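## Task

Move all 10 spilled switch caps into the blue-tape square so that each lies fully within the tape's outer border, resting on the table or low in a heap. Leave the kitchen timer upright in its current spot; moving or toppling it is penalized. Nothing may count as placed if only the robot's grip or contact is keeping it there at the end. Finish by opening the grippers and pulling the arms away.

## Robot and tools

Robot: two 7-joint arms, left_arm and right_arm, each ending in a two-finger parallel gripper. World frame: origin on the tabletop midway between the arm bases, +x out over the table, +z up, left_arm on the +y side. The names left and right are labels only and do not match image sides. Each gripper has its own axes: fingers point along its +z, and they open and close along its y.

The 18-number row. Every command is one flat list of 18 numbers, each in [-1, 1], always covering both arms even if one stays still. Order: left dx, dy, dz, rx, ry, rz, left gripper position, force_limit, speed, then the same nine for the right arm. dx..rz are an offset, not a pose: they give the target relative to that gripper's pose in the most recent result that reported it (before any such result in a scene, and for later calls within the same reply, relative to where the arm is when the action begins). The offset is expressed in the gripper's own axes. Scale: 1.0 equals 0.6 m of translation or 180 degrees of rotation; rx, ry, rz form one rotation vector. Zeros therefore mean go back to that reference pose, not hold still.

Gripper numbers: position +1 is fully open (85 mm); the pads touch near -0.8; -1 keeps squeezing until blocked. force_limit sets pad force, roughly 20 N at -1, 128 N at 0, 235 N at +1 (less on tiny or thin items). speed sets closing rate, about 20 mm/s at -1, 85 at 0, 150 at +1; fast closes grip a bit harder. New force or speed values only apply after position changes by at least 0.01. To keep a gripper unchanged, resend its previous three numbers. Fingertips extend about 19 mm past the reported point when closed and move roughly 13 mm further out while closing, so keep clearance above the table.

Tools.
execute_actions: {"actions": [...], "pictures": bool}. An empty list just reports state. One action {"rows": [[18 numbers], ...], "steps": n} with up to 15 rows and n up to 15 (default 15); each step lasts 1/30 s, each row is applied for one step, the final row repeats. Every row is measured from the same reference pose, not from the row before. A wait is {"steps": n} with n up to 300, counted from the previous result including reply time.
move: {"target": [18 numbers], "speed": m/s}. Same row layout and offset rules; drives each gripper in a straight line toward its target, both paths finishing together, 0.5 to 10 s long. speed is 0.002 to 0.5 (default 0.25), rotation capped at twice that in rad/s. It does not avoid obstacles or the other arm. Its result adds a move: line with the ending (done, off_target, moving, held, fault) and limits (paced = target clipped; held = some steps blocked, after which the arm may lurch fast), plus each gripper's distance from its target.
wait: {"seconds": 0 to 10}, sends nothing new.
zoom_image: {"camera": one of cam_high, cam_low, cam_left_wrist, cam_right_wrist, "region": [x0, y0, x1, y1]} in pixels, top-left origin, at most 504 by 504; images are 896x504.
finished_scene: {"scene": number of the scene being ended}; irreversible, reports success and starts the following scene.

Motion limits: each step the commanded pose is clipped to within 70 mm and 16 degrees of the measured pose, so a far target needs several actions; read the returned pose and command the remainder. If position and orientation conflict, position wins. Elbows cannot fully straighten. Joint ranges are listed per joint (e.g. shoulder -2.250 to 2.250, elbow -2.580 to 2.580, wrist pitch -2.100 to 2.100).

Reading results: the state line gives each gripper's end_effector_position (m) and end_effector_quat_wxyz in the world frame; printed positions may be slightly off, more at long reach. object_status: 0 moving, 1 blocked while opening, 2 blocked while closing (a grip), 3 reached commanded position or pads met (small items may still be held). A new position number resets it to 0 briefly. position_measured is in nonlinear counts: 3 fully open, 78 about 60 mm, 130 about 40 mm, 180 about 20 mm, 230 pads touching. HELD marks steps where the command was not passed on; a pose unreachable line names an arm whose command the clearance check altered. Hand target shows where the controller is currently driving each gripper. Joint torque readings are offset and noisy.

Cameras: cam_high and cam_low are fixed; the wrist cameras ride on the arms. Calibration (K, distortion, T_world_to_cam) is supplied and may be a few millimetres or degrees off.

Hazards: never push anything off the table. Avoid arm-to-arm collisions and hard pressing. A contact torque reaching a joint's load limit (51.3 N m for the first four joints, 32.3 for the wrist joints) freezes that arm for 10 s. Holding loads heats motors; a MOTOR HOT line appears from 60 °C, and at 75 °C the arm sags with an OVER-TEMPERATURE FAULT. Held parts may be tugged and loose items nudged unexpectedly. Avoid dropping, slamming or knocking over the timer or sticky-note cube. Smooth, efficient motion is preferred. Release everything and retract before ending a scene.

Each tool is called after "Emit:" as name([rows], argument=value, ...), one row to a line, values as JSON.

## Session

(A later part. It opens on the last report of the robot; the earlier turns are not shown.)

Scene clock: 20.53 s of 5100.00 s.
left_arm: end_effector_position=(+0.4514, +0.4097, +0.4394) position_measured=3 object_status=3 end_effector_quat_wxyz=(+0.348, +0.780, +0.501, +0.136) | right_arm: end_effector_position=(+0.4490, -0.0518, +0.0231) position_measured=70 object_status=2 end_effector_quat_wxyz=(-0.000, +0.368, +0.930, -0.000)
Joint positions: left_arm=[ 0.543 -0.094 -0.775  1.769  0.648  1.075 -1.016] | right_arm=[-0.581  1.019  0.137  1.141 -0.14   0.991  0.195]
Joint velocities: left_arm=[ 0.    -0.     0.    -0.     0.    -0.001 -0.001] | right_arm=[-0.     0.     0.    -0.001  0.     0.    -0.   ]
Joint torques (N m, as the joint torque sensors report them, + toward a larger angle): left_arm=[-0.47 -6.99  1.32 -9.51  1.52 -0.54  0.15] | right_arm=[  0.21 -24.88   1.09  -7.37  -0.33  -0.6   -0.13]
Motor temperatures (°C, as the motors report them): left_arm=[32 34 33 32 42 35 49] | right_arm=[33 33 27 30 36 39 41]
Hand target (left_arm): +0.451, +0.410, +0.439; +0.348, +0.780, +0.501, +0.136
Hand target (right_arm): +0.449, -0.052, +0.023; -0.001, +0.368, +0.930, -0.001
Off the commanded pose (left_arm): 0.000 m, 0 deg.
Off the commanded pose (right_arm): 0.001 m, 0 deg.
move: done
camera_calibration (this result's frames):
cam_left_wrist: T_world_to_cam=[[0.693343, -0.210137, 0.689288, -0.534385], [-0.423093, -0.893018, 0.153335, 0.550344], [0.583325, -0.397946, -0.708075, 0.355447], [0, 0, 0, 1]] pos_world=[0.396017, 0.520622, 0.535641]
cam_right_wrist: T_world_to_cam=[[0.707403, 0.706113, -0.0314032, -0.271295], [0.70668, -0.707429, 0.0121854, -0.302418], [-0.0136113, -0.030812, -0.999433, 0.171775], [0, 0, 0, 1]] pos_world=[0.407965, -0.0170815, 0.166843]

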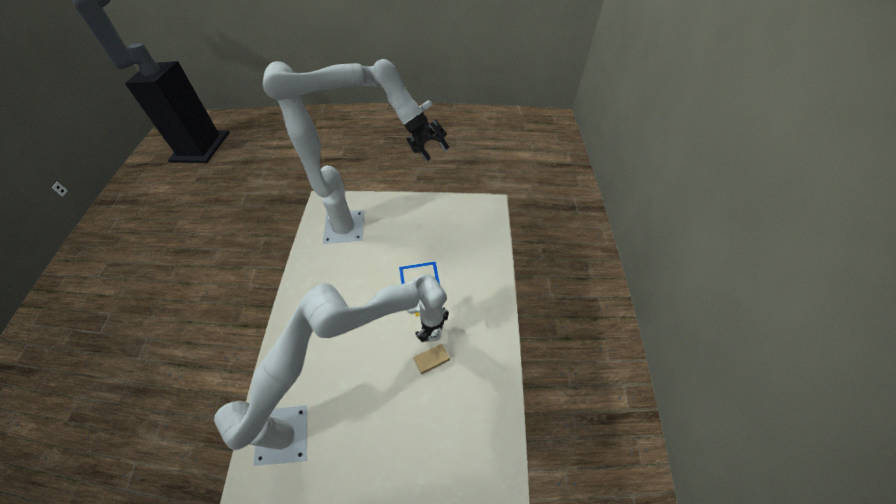

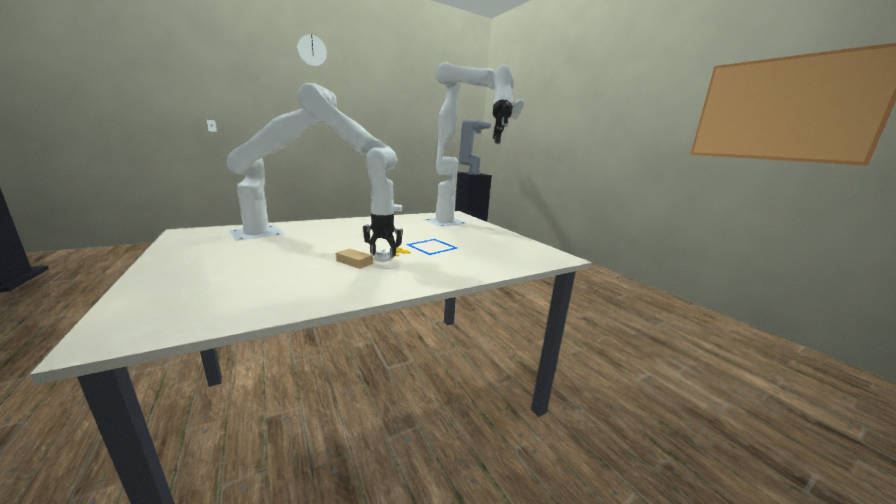

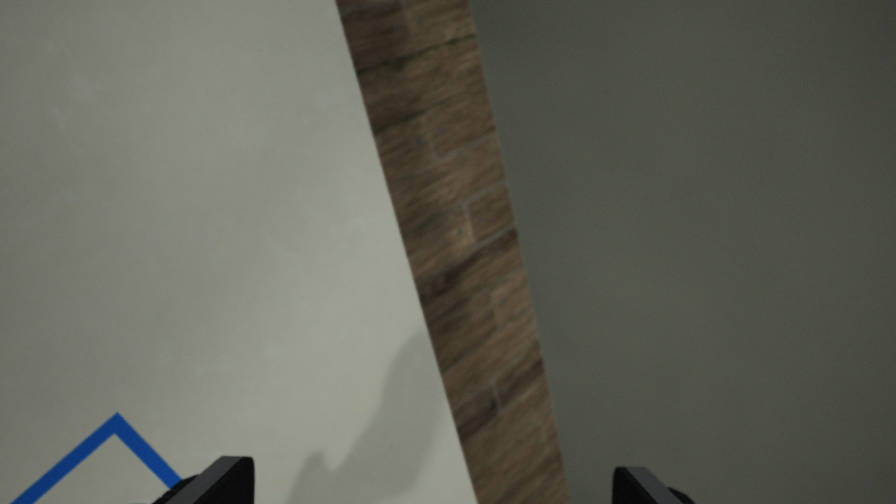

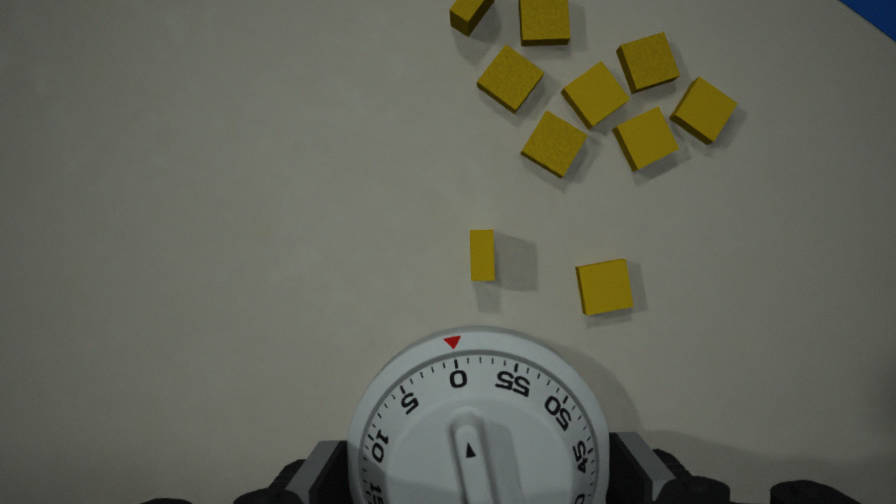

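Emit:
move(target=[0,0,0,0,0,0,1,0,0,0,0,-0.015,0,0,0,-1,-0.7,-0.3], speed=0.05)

Emit:
move(target=[0,0,0,0,0,0,1,0,0,-0.133,0.125,0,0,0,0,-1,-0.7,-0.3], speed=0.12)

Emit:
move(target=[0,0,0,0,0,0,1,0,0,0,0,0.016,0,0,0,-1,-0.7,-0.3], speed=0.02)

Emit:
move(target=[0,0,0,0,0,0,1,0,0,0,0,0,0,0,0,1,0,0])

Emit:
move(target=[0,0,0,0,0,0,1,0,0,0,0,-0.08,0,0,0,1,0,0])

Emit:
move(target=[0,0,0,0,0,0,1,0,0,0.02,-0.2375,0,0,0,-0.4,1,0,0])

Scene clock: 30.30 s of 5100.00 s.
left_arm: end_effector_position=(+0.4514, +0.4097, +0.4394) position_measured=3 object_status=3 end_effector_quat_wxyz=(+0.348, +0.780, +0.501, +0.136) | right_arm: end_effector_position=(+0.4490, -0.0518, +0.0321) position_measured=70 object_status=2 end_effector_quat_wxyz=(-0.000, +0.368, +0.930, -0.000)
Joint positions: left_arm=[ 0.543 -0.094 -0.775  1.769  0.648  1.075 -1.016] | right_arm=[-0.582  1.006  0.139  1.137 -0.139  1.008  0.194]
Joint velocities: left_arm=[-0.     0.    -0.    -0.    -0.    -0.     0.001] | right_arm=[-0.    -0.     0.     0.     0.    -0.001 -0.   ]
Joint torques (N m, as the joint torque sensors report them, + toward a larger angle): left_arm=[ 0.09 -7.08  0.51 -9.77  1.63 -0.8   0.37] | right_arm=[  0.36 -25.96   1.17  -7.87  -0.3   -0.44  -0.19]
Motor temperatures (°C, as the motors report them): left_arm=[32 34 33 32 42 35 49] | right_arm=[33 34 27 30 36 39 41]
Hand target (left_arm): +0.451, +0.410, +0.439; +0.348, +0.780, +0.501, +0.136
Hand target (right_arm): +0.449, -0.052, +0.032; -0.000, +0.368, +0.930, -0.000
Off the commanded pose (left_arm): 0.000 m, 0 deg.
Off the commanded pose (right_arm): 0.000 m, 0 deg.
After step 90, 6.07 s passed at rest.
move: done
camera_calibration (this result's frames):
cam_left_wrist: T_world_to_cam=[[0.693343, -0.210137, 0.689288, -0.534385], [-0.423092, -0.893019, 0.153334, 0.550345], [0.583326, -0.397945, -0.708075, 0.355446], [0, 0, 0, 1]] pos_world=[0.396018, 0.520622, 0.535641]
cam_right_wrist: T_world_to_cam=[[0.707417, 0.706097, -0.0314455, -0.271004], [0.706665, -0.707442, 0.0122244, -0.302549], [-0.0136143, -0.0308692, -0.999431, 0.180731], [0, 0, 0, 1]] pos_world=[0.407974, -0.0171019, 0.175805]

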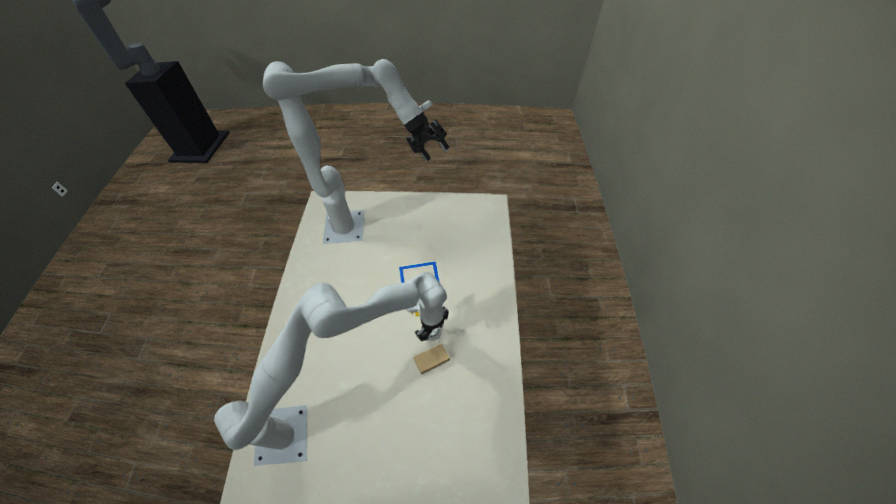

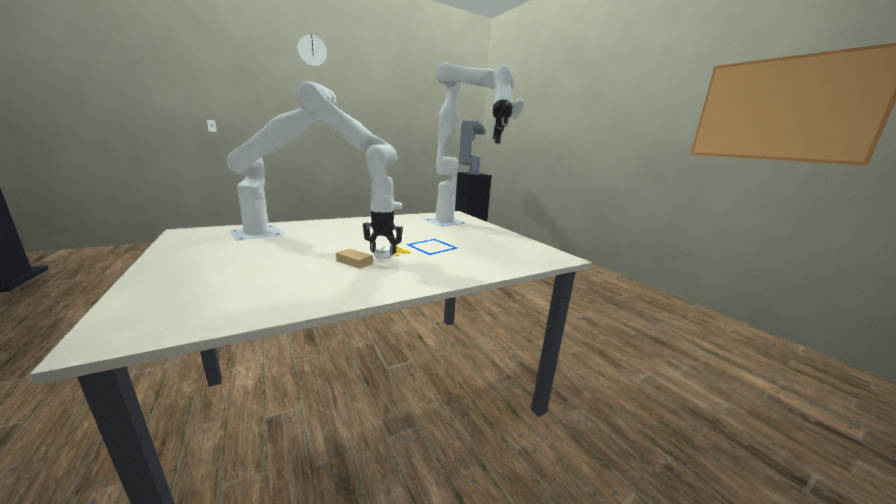

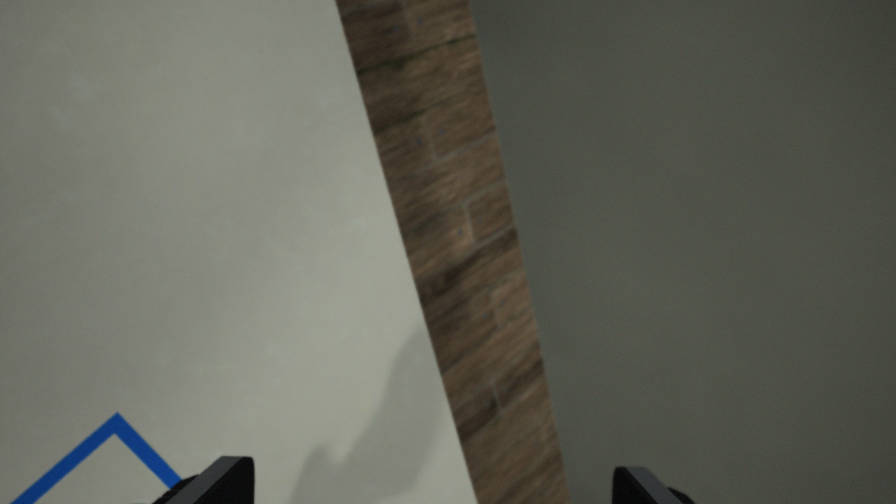

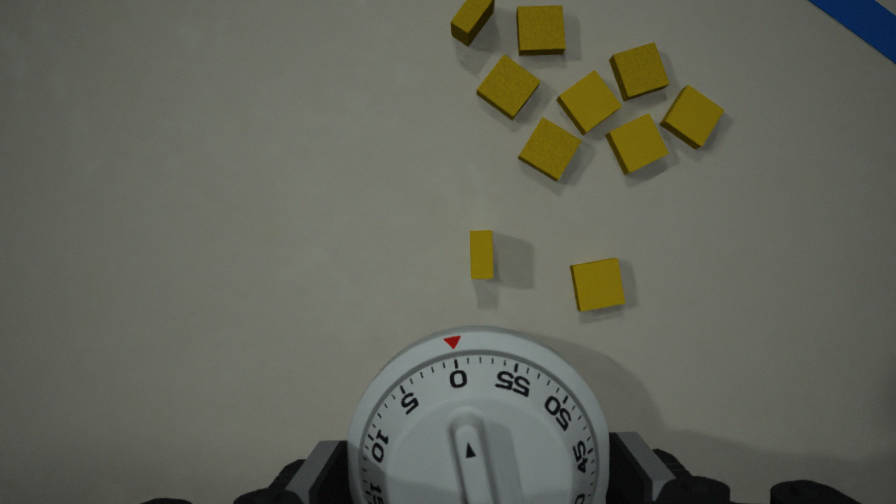

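Scene clock: 31.63 s of 5100.00 s.
left_arm: end_effector_position=(+0.4514, +0.4097, +0.4394) position_measured=3 object_status=3 end_effector_quat_wxyz=(+0.348, +0.780, +0.501, +0.136) | right_arm: end_effector_position=(+0.5589, -0.0514, +0.0334) position_measured=70 object_status=2 end_effector_quat_wxyz=(-0.000, +0.368, +0.930, +0.001)
Joint positions: left_arm=[ 0.543 -0.094 -0.775  1.769  0.648  1.075 -1.016] | right_arm=[-0.45   1.272  0.149  0.514 -0.146  1.36   0.251]
Joint velocities: left_arm=[ 0.001  0.     0.    -0.     0.     0.001 -0.   ] | right_arm=[ 0.004  0.018  0.    -0.023 -0.001  0.013  0.   ]
Joint torques (N m, as the joint torque sensors report them, + toward a larger angle): left_arm=[-0.07 -6.93  1.12 -9.4   1.63 -0.75  0.19] | right_arm=[ -0.08 -29.42   0.83  -8.89  -0.34  -0.43  -0.05]
Motor temperatures (°C, as the motors report them): left_arm=[32 34 33 32 42 35 49] | right_arm=[33 34 27 30 36 39 41]
Hand target (left_arm): +0.451, +0.410, +0.439; +0.348, +0.780, +0.501, +0.136
Hand target (right_arm): +0.559, -0.052, +0.032; -0.000, +0.368, +0.930, -0.000
Off the commanded pose (left_arm): 0.000 m, 0 deg.
Off the commanded pose (right_arm): 0.001 m, 0 deg.
move: done
camera_calibration (this result's frames):
cam_left_wrist: T_world_to_cam=[[0.693343, -0.210137, 0.689288, -0.534386], [-0.423091, -0.893019, 0.153333, 0.550346], [0.583327, -0.397944, -0.708075, 0.355445], [0, 0, 0, 1]] pos_world=[0.396018, 0.520622, 0.535641]
cam_right_wrist: T_world_to_cam=[[0.708111, 0.705478, -0.0296555, -0.349478], [0.705996, -0.708107, 0.012458, -0.379511], [-0.0122104, -0.0297583, -0.999483, 0.182819], [0, 0, 0, 1]] pos_world=[0.517634, -0.0167449, 0.177089]

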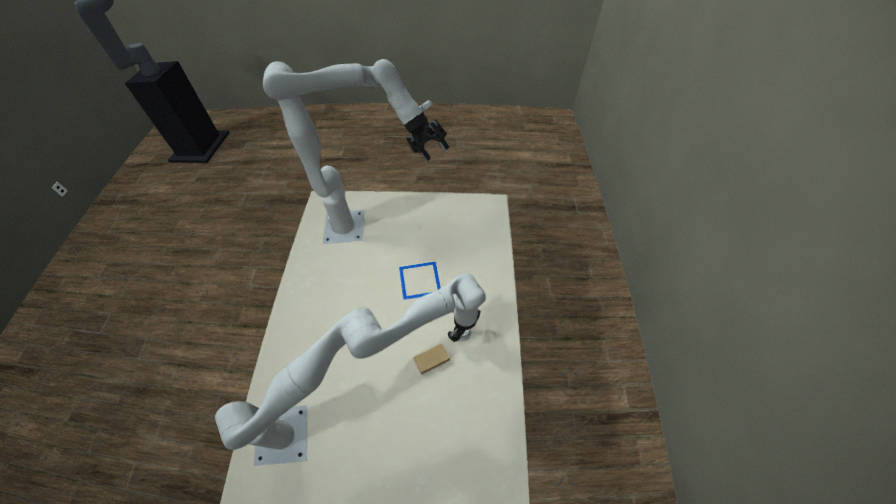

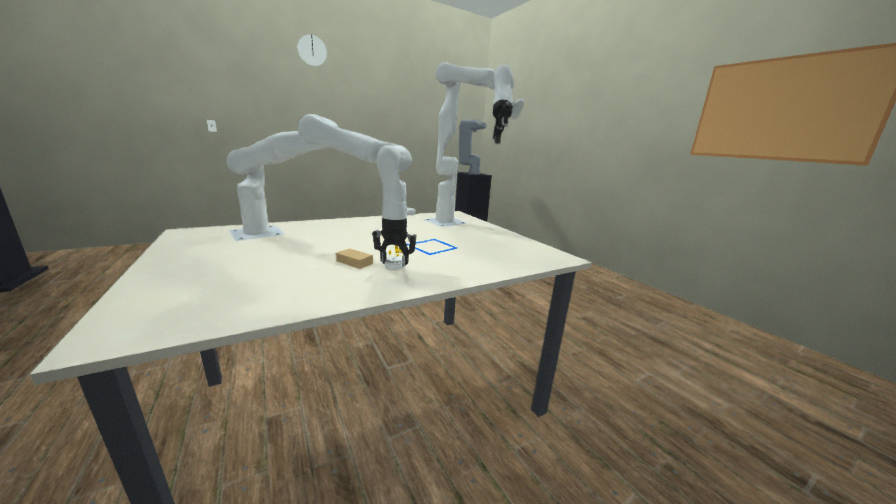

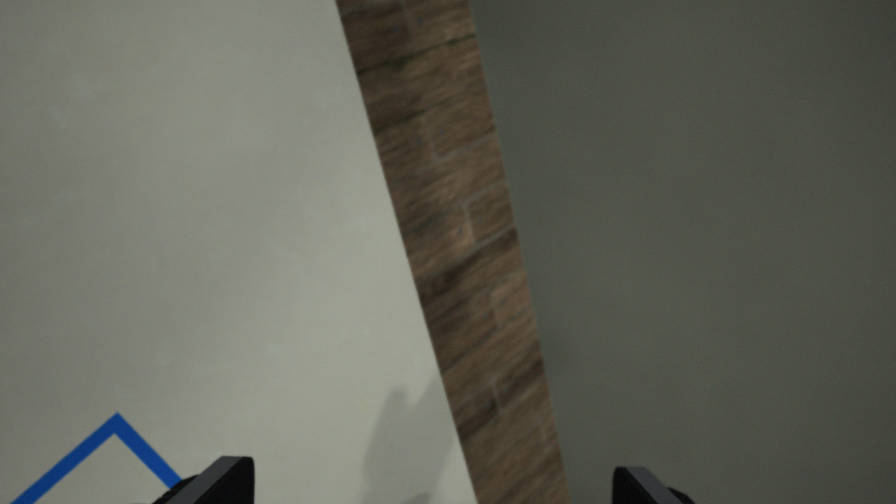

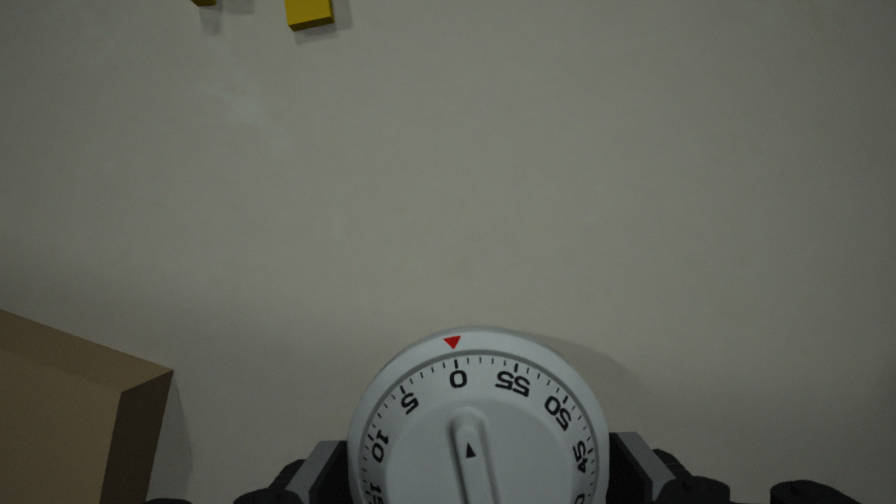

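Scene clock: 32.33 s of 5100.00 s.
left_arm: end_effector_position=(+0.4514, +0.4097, +0.4394) position_measured=3 object_status=3 end_effector_quat_wxyz=(+0.348, +0.780, +0.501, +0.136) | right_arm: end_effector_position=(+0.5589, -0.0514, +0.0238) position_measured=70 object_status=2 end_effector_quat_wxyz=(-0.000, +0.368, +0.930, +0.001)
Joint positions: left_arm=[ 0.543 -0.094 -0.775  1.769  0.648  1.075 -1.016] | right_arm=[-0.45   1.283  0.148  0.522 -0.146  1.342  0.251]
Joint velocities: left_arm=[-0.    -0.     0.    -0.     0.     0.001 -0.001] | right_arm=[-0.    -0.     0.    -0.001  0.001 -0.     0.001]
Joint torques (N m, as the joint torque sensors report them, + toward a larger angle): left_arm=[-0.02 -6.92  0.92 -9.45  1.54 -0.72  0.19] | right_arm=[  0.22 -29.7    0.88  -9.05  -0.26  -0.51  -0.07]
Motor temperatures (°C, as the motors report them): left_arm=[32 34 33 32 42 35 49] | right_arm=[33 34 27 30 36 39 41]
Hand target (left_arm): +0.451, +0.410, +0.439; +0.348, +0.780, +0.501, +0.136
Hand target (right_arm): +0.559, -0.051, +0.024; -0.000, +0.368, +0.930, +0.001
Off the commanded pose (left_arm): 0.000 m, 0 deg.
Off the commanded pose (right_arm): 0.000 m, 0 deg.
move: done
camera_calibration (this result's frames):
cam_left_wrist: T_world_to_cam=[[0.693343, -0.210137, 0.689288, -0.534386], [-0.42309, -0.89302, 0.153332, 0.550347], [0.583327, -0.397943, -0.708075, 0.355444], [0, 0, 0, 1]] pos_world=[0.396019, 0.520623, 0.535642]
cam_right_wrist: T_world_to_cam=[[0.7081, 0.705488, -0.0296854, -0.34977], [0.706006, -0.708097, 0.0124346, -0.379383], [-0.0122477, -0.029763, -0.999482, 0.173239], [0, 0, 0, 1]] pos_world=[0.517641, -0.0167256, 0.167484]

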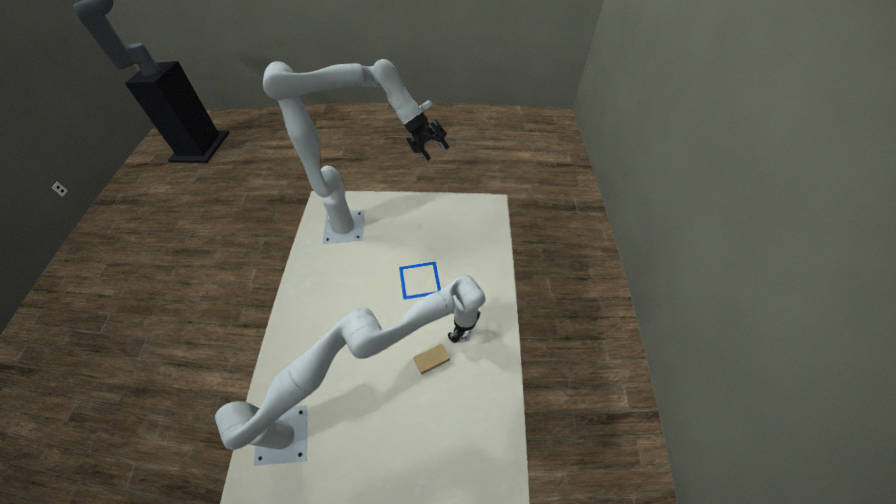

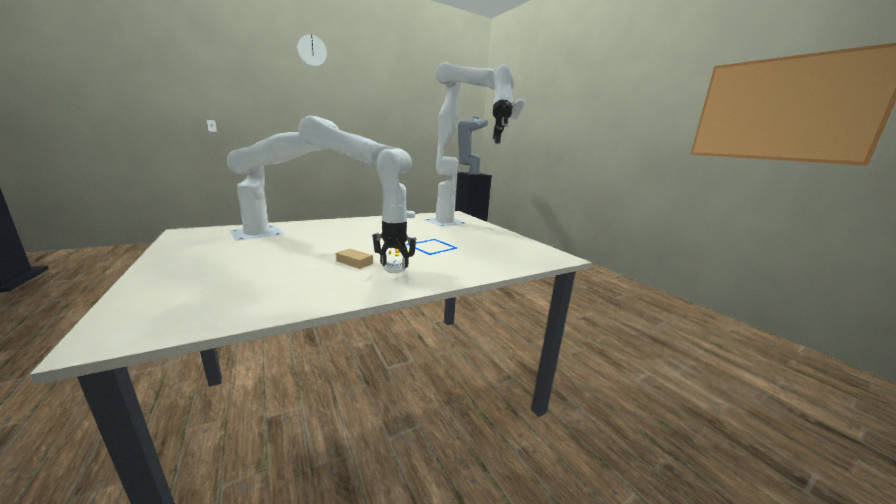

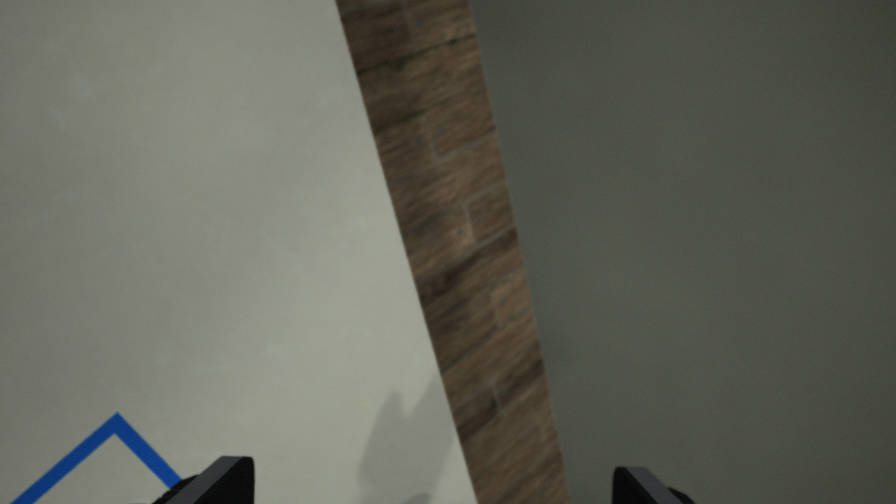

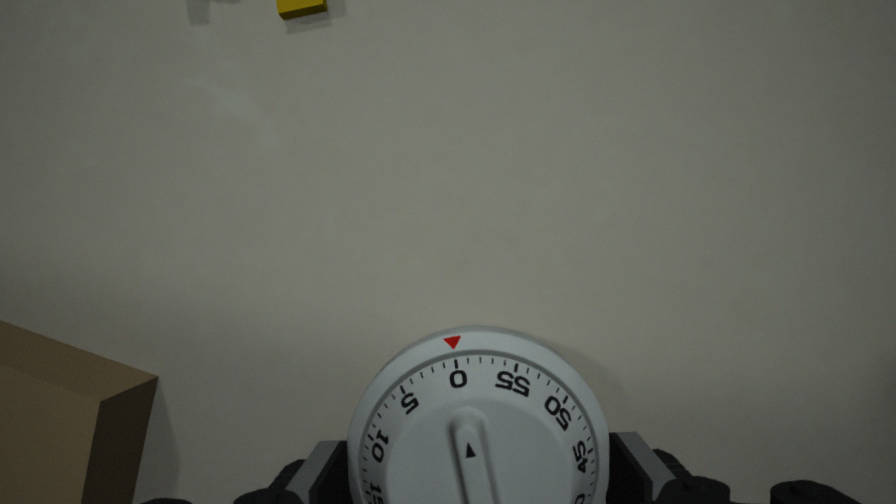

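Scene clock: 33.00 s of 5100.00 s.
left_arm: end_effector_position=(+0.4514, +0.4097, +0.4394) position_measured=3 object_status=3 end_effector_quat_wxyz=(+0.348, +0.780, +0.501, +0.136) | right_arm: end_effector_position=(+0.5589, -0.0514, +0.0238) position_measured=3 object_status=0 end_effector_quat_wxyz=(-0.000, +0.368, +0.930, +0.001)
Joint positions: left_arm=[ 0.543 -0.094 -0.775  1.769  0.648  1.075 -1.016] | right_arm=[-0.45   1.283  0.148  0.522 -0.146  1.342  0.251]
Joint velocities: left_arm=[-0.001  0.     0.    -0.    -0.     0.001  0.001] | right_arm=[-0.     0.     0.    -0.    -0.001  0.    -0.001]
Joint torques (N m, as the joint torque sensors report them, + toward a larger angle): left_arm=[ 0.28 -7.42  0.86 -9.77  1.27 -0.85  0.09] | right_arm=[  0.27 -29.15   0.82  -8.75  -0.29  -0.49  -0.14]
Motor temperatures (°C, as the motors report them): left_arm=[32 34 33 32 42 35 49] | right_arm=[33 34 27 30 36 39 41]
Hand target (left_arm): +0.451, +0.410, +0.439; +0.348, +0.780, +0.501, +0.136
Hand target (right_arm): +0.559, -0.051, +0.024; -0.000, +0.368, +0.930, +0.001
Off the commanded pose (left_arm): 0.000 m, 0 deg.
Off the commanded pose (right_arm): 0.000 m, 0 deg.
move: done
camera_calibration (this result's frames):
cam_left_wrist: T_world_to_cam=[[0.693342, -0.210137, 0.689289, -0.534387], [-0.423089, -0.89302, 0.153331, 0.550348], [0.583328, -0.397941, -0.708075, 0.355443], [0, 0, 0, 1]] pos_world=[0.396019, 0.520623, 0.535642]
cam_right_wrist: T_world_to_cam=[[0.7081, 0.705488, -0.0296766, -0.349773], [0.706006, -0.708097, 0.0124363, -0.379384], [-0.0122402, -0.029758, -0.999482, 0.17324], [0, 0, 0, 1]] pos_world=[0.517642, -0.0167248, 0.167488]

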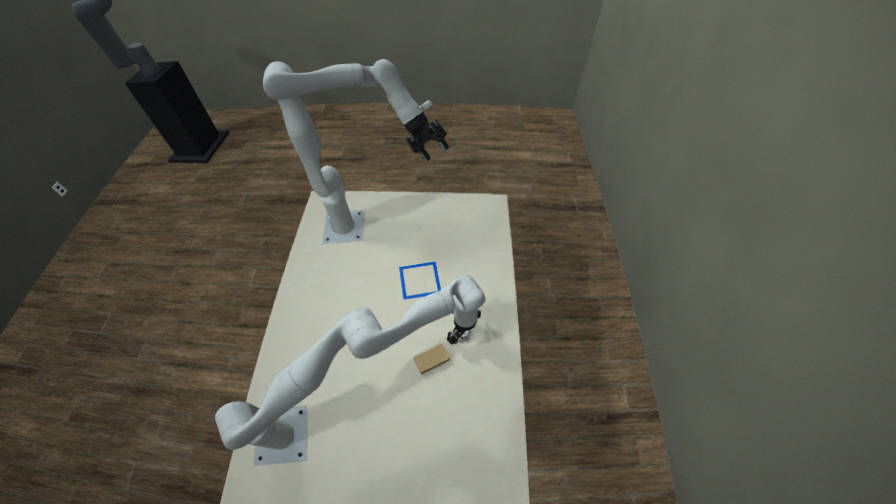

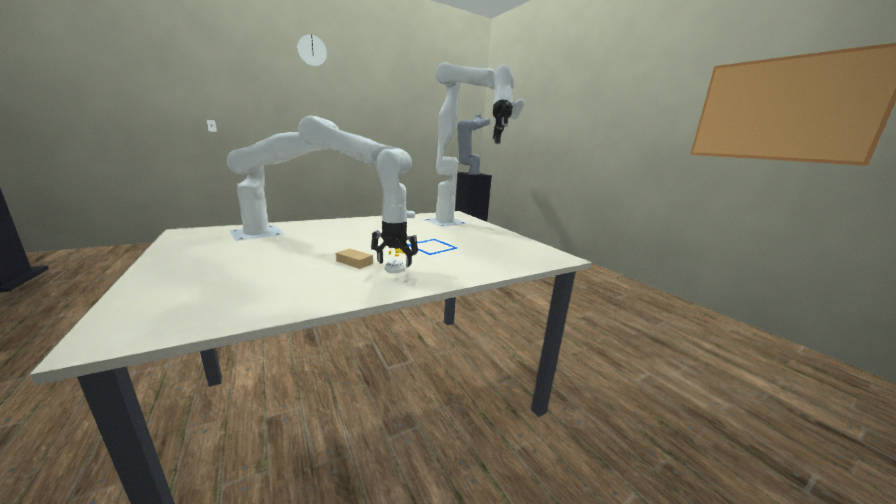

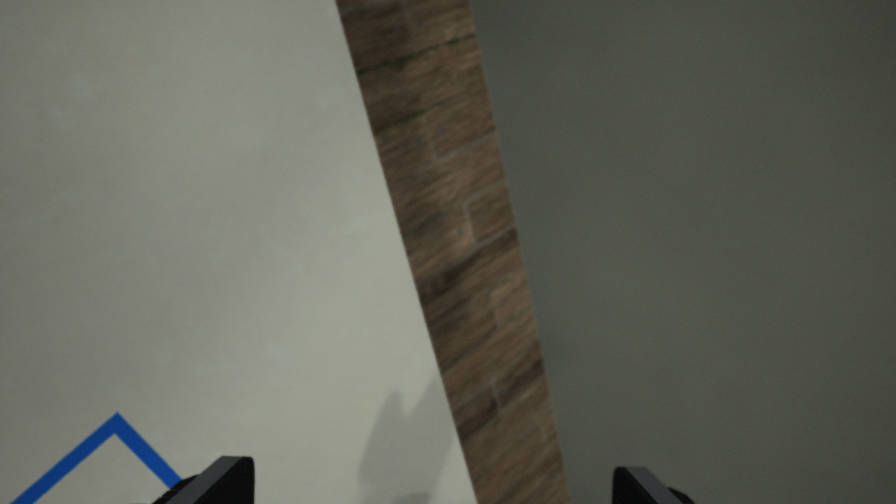

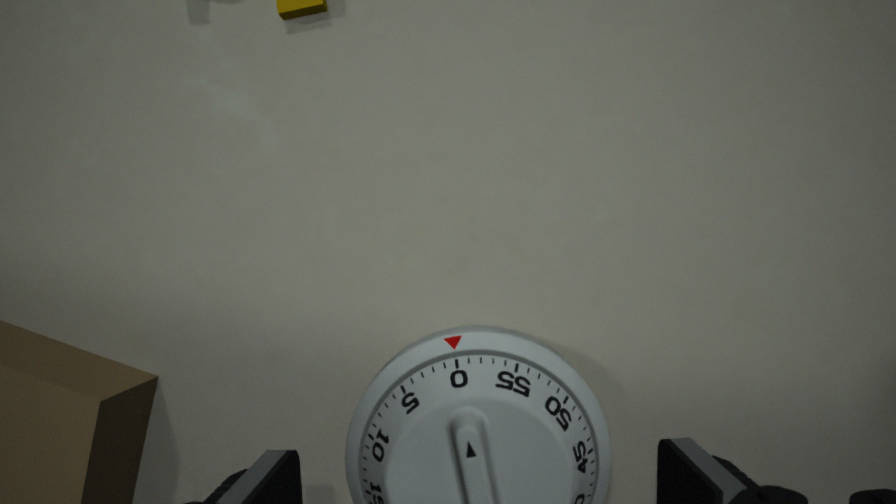

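Scene clock: 33.73 s of 5100.00 s.
left_arm: end_effector_position=(+0.4514, +0.4097, +0.4394) position_measured=3 object_status=3 end_effector_quat_wxyz=(+0.348, +0.780, +0.501, +0.136) | right_arm: end_effector_position=(+0.5589, -0.0515, +0.0719) position_measured=3 object_status=3 end_effector_quat_wxyz=(+0.000, +0.368, +0.930, +0.001)
Joint positions: left_arm=[ 0.543 -0.094 -0.775  1.769  0.648  1.075 -1.016] | right_arm=[-0.448  1.239  0.152  0.466 -0.146  1.441  0.247]
Joint velocities: left_arm=[ 0. -0. -0. -0.  0. -0. -0.] | right_arm=[ 0.     0.001  0.     0.    -0.001  0.    -0.001]
Joint torques (N m, as the joint torque sensors report them, + toward a larger angle): left_arm=[-0.2  -6.75  0.98 -9.43  1.3  -0.98  0.07] | right_arm=[  0.26 -28.85   0.72  -8.92  -0.22  -0.58  -0.12]
Motor temperatures (°C, as the motors report them): left_arm=[32 34 33 32 42 35 49] | right_arm=[33 34 27 30 36 39 41]
Hand target (left_arm): +0.451, +0.410, +0.439; +0.348, +0.780, +0.501, +0.136
Hand target (right_arm): +0.559, -0.051, +0.072; +0.000, +0.368, +0.930, +0.001
Off the commanded pose (left_arm): 0.000 m, 0 deg.
Off the commanded pose (right_arm): 0.000 m, 0 deg.
move: done
camera_calibration (this result's frames):
cam_left_wrist: T_world_to_cam=[[0.693342, -0.210137, 0.689289, -0.534387], [-0.423088, -0.893021, 0.15333, 0.550348], [0.583329, -0.39794, -0.708076, 0.355442], [0, 0, 0, 1]] pos_world=[0.39602, 0.520623, 0.535642]
cam_right_wrist: T_world_to_cam=[[0.708176, 0.705418, -0.0295148, -0.34831], [0.705933, -0.708168, 0.0125342, -0.380004], [-0.0120596, -0.0297118, -0.999486, 0.221216], [0, 0, 0, 1]] pos_world=[0.51759, -0.01683, 0.215585]

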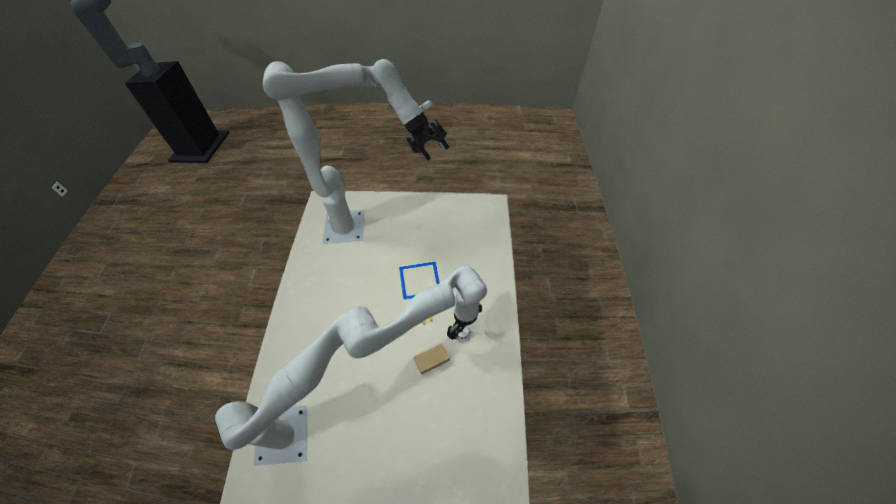

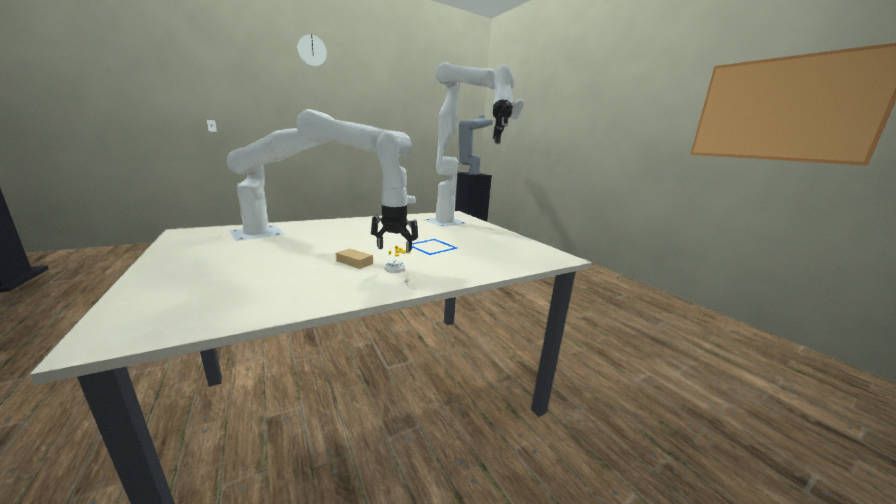

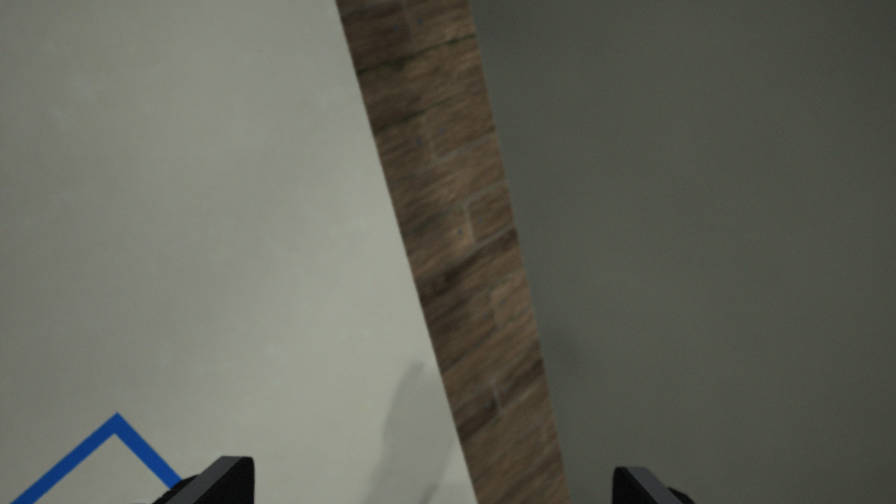

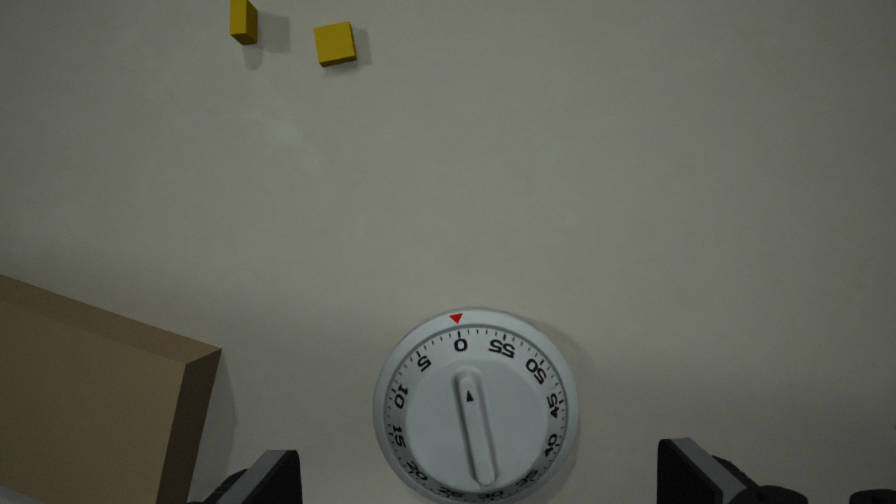

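Scene clock: 36.60 s of 5100.00 s.
left_arm: end_effector_position=(+0.4514, +0.4097, +0.4394) position_measured=3 object_status=3 end_effector_quat_wxyz=(+0.348, +0.780, +0.501, +0.136) | right_arm: end_effector_position=(+0.4525, -0.1468, +0.0713) position_measured=3 object_status=3 end_effector_quat_wxyz=(+0.000, -0.250, +0.968, +0.000)
Joint positions: left_arm=[ 0.543 -0.094 -0.775  1.769  0.648  1.075 -1.016] | right_arm=[-0.323  0.841 -0.118  1.351  0.107  0.954  1.42 ]
Joint velocities: left_arm=[ 0.001 -0.     0.    -0.     0.     0.001 -0.001] | right_arm=[ 0.004 -0.005  0.002  0.002 -0.001 -0.001  0.002]
Joint torques (N m, as the joint torque sensors report them, + toward a larger angle): left_arm=[-0.36 -7.18  0.95 -9.47  1.41 -0.78  0.31] | right_arm=[  0.54 -22.98  -0.54  -7.33  -0.3   -0.5   -0.17]
Motor temperatures (°C, as the motors report them): left_arm=[32 34 33 32 42 35 49] | right_arm=[33 34 27 30 36 39 41]
Hand target (left_arm): +0.451, +0.410, +0.439; +0.348, +0.780, +0.501, +0.136
Hand target (right_arm): +0.453, -0.147, +0.072; +0.001, -0.249, +0.968, +0.000
Off the commanded pose (left_arm): 0.000 m, 0 deg.
Off the commanded pose (right_arm): 0.000 m, 0 deg.
move: done
camera_calibration (this result's frames):
cam_left_wrist: T_world_to_cam=[[0.693342, -0.210136, 0.689289, -0.534388], [-0.423087, -0.893022, 0.153329, 0.550349], [0.58333, -0.397939, -0.708075, 0.355441], [0, 0, 0, 1]] pos_world=[0.39602, 0.520623, 0.535642]
cam_right_wrist: T_world_to_cam=[[-0.453933, 0.890528, -0.030083, 0.347347], [0.890657, 0.454466, 0.0138277, -0.285391], [0.0259856, -0.0205168, -0.999452, 0.200633], [0, 0, 0, 1]] pos_world=[0.406644, -0.175506, 0.214919]

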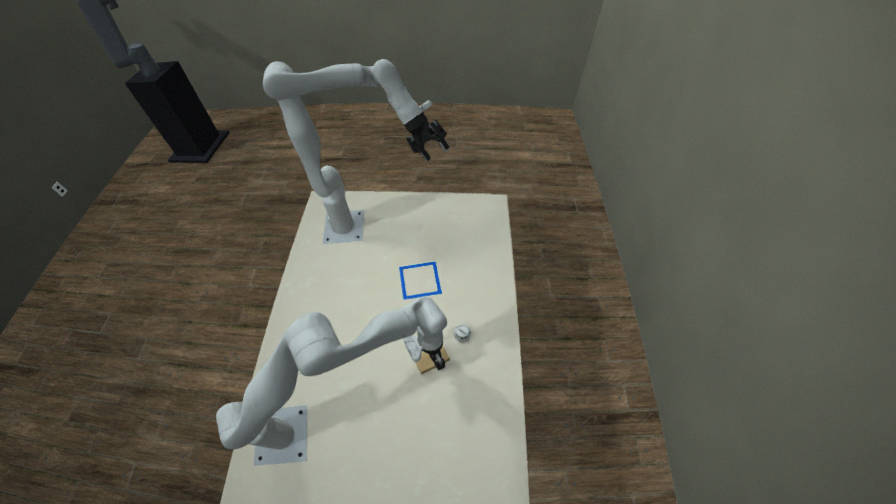

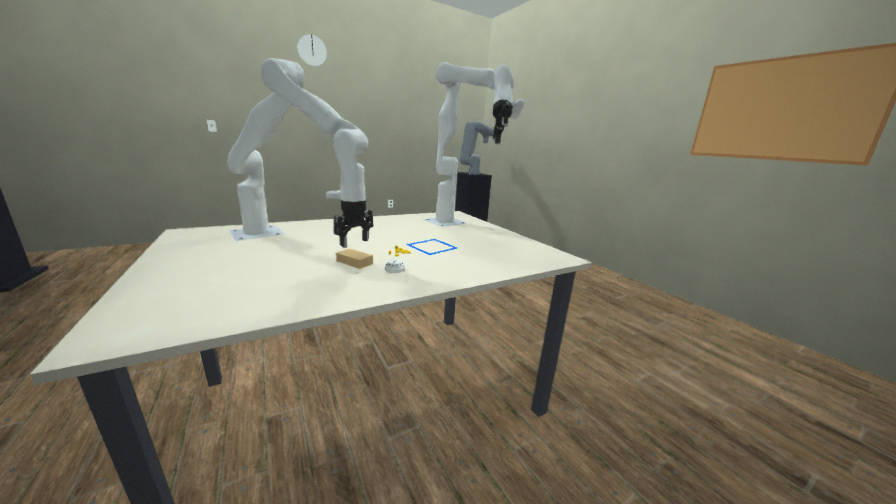

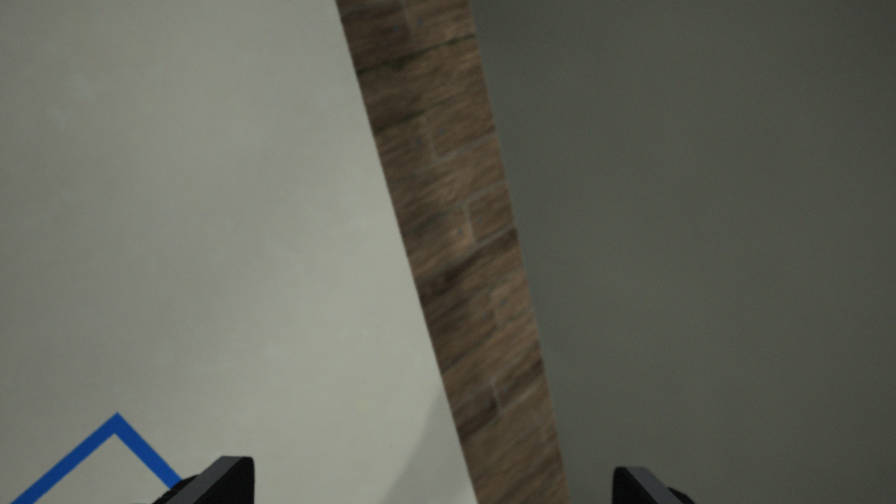

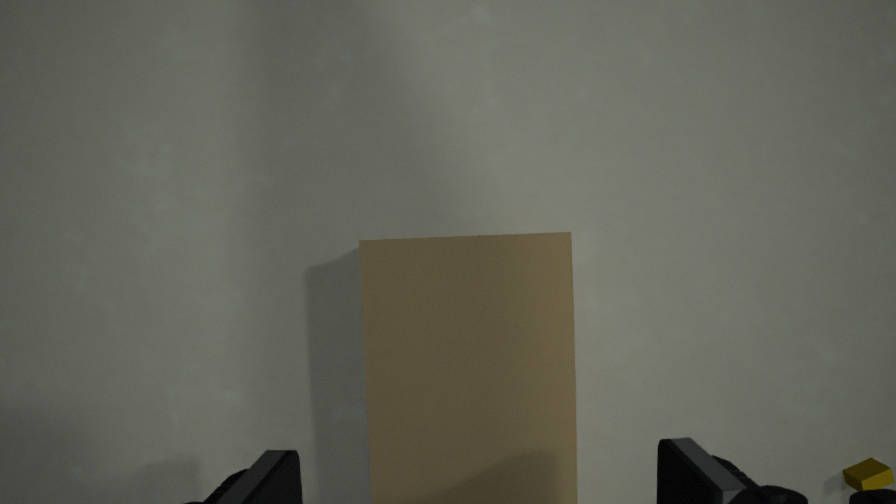

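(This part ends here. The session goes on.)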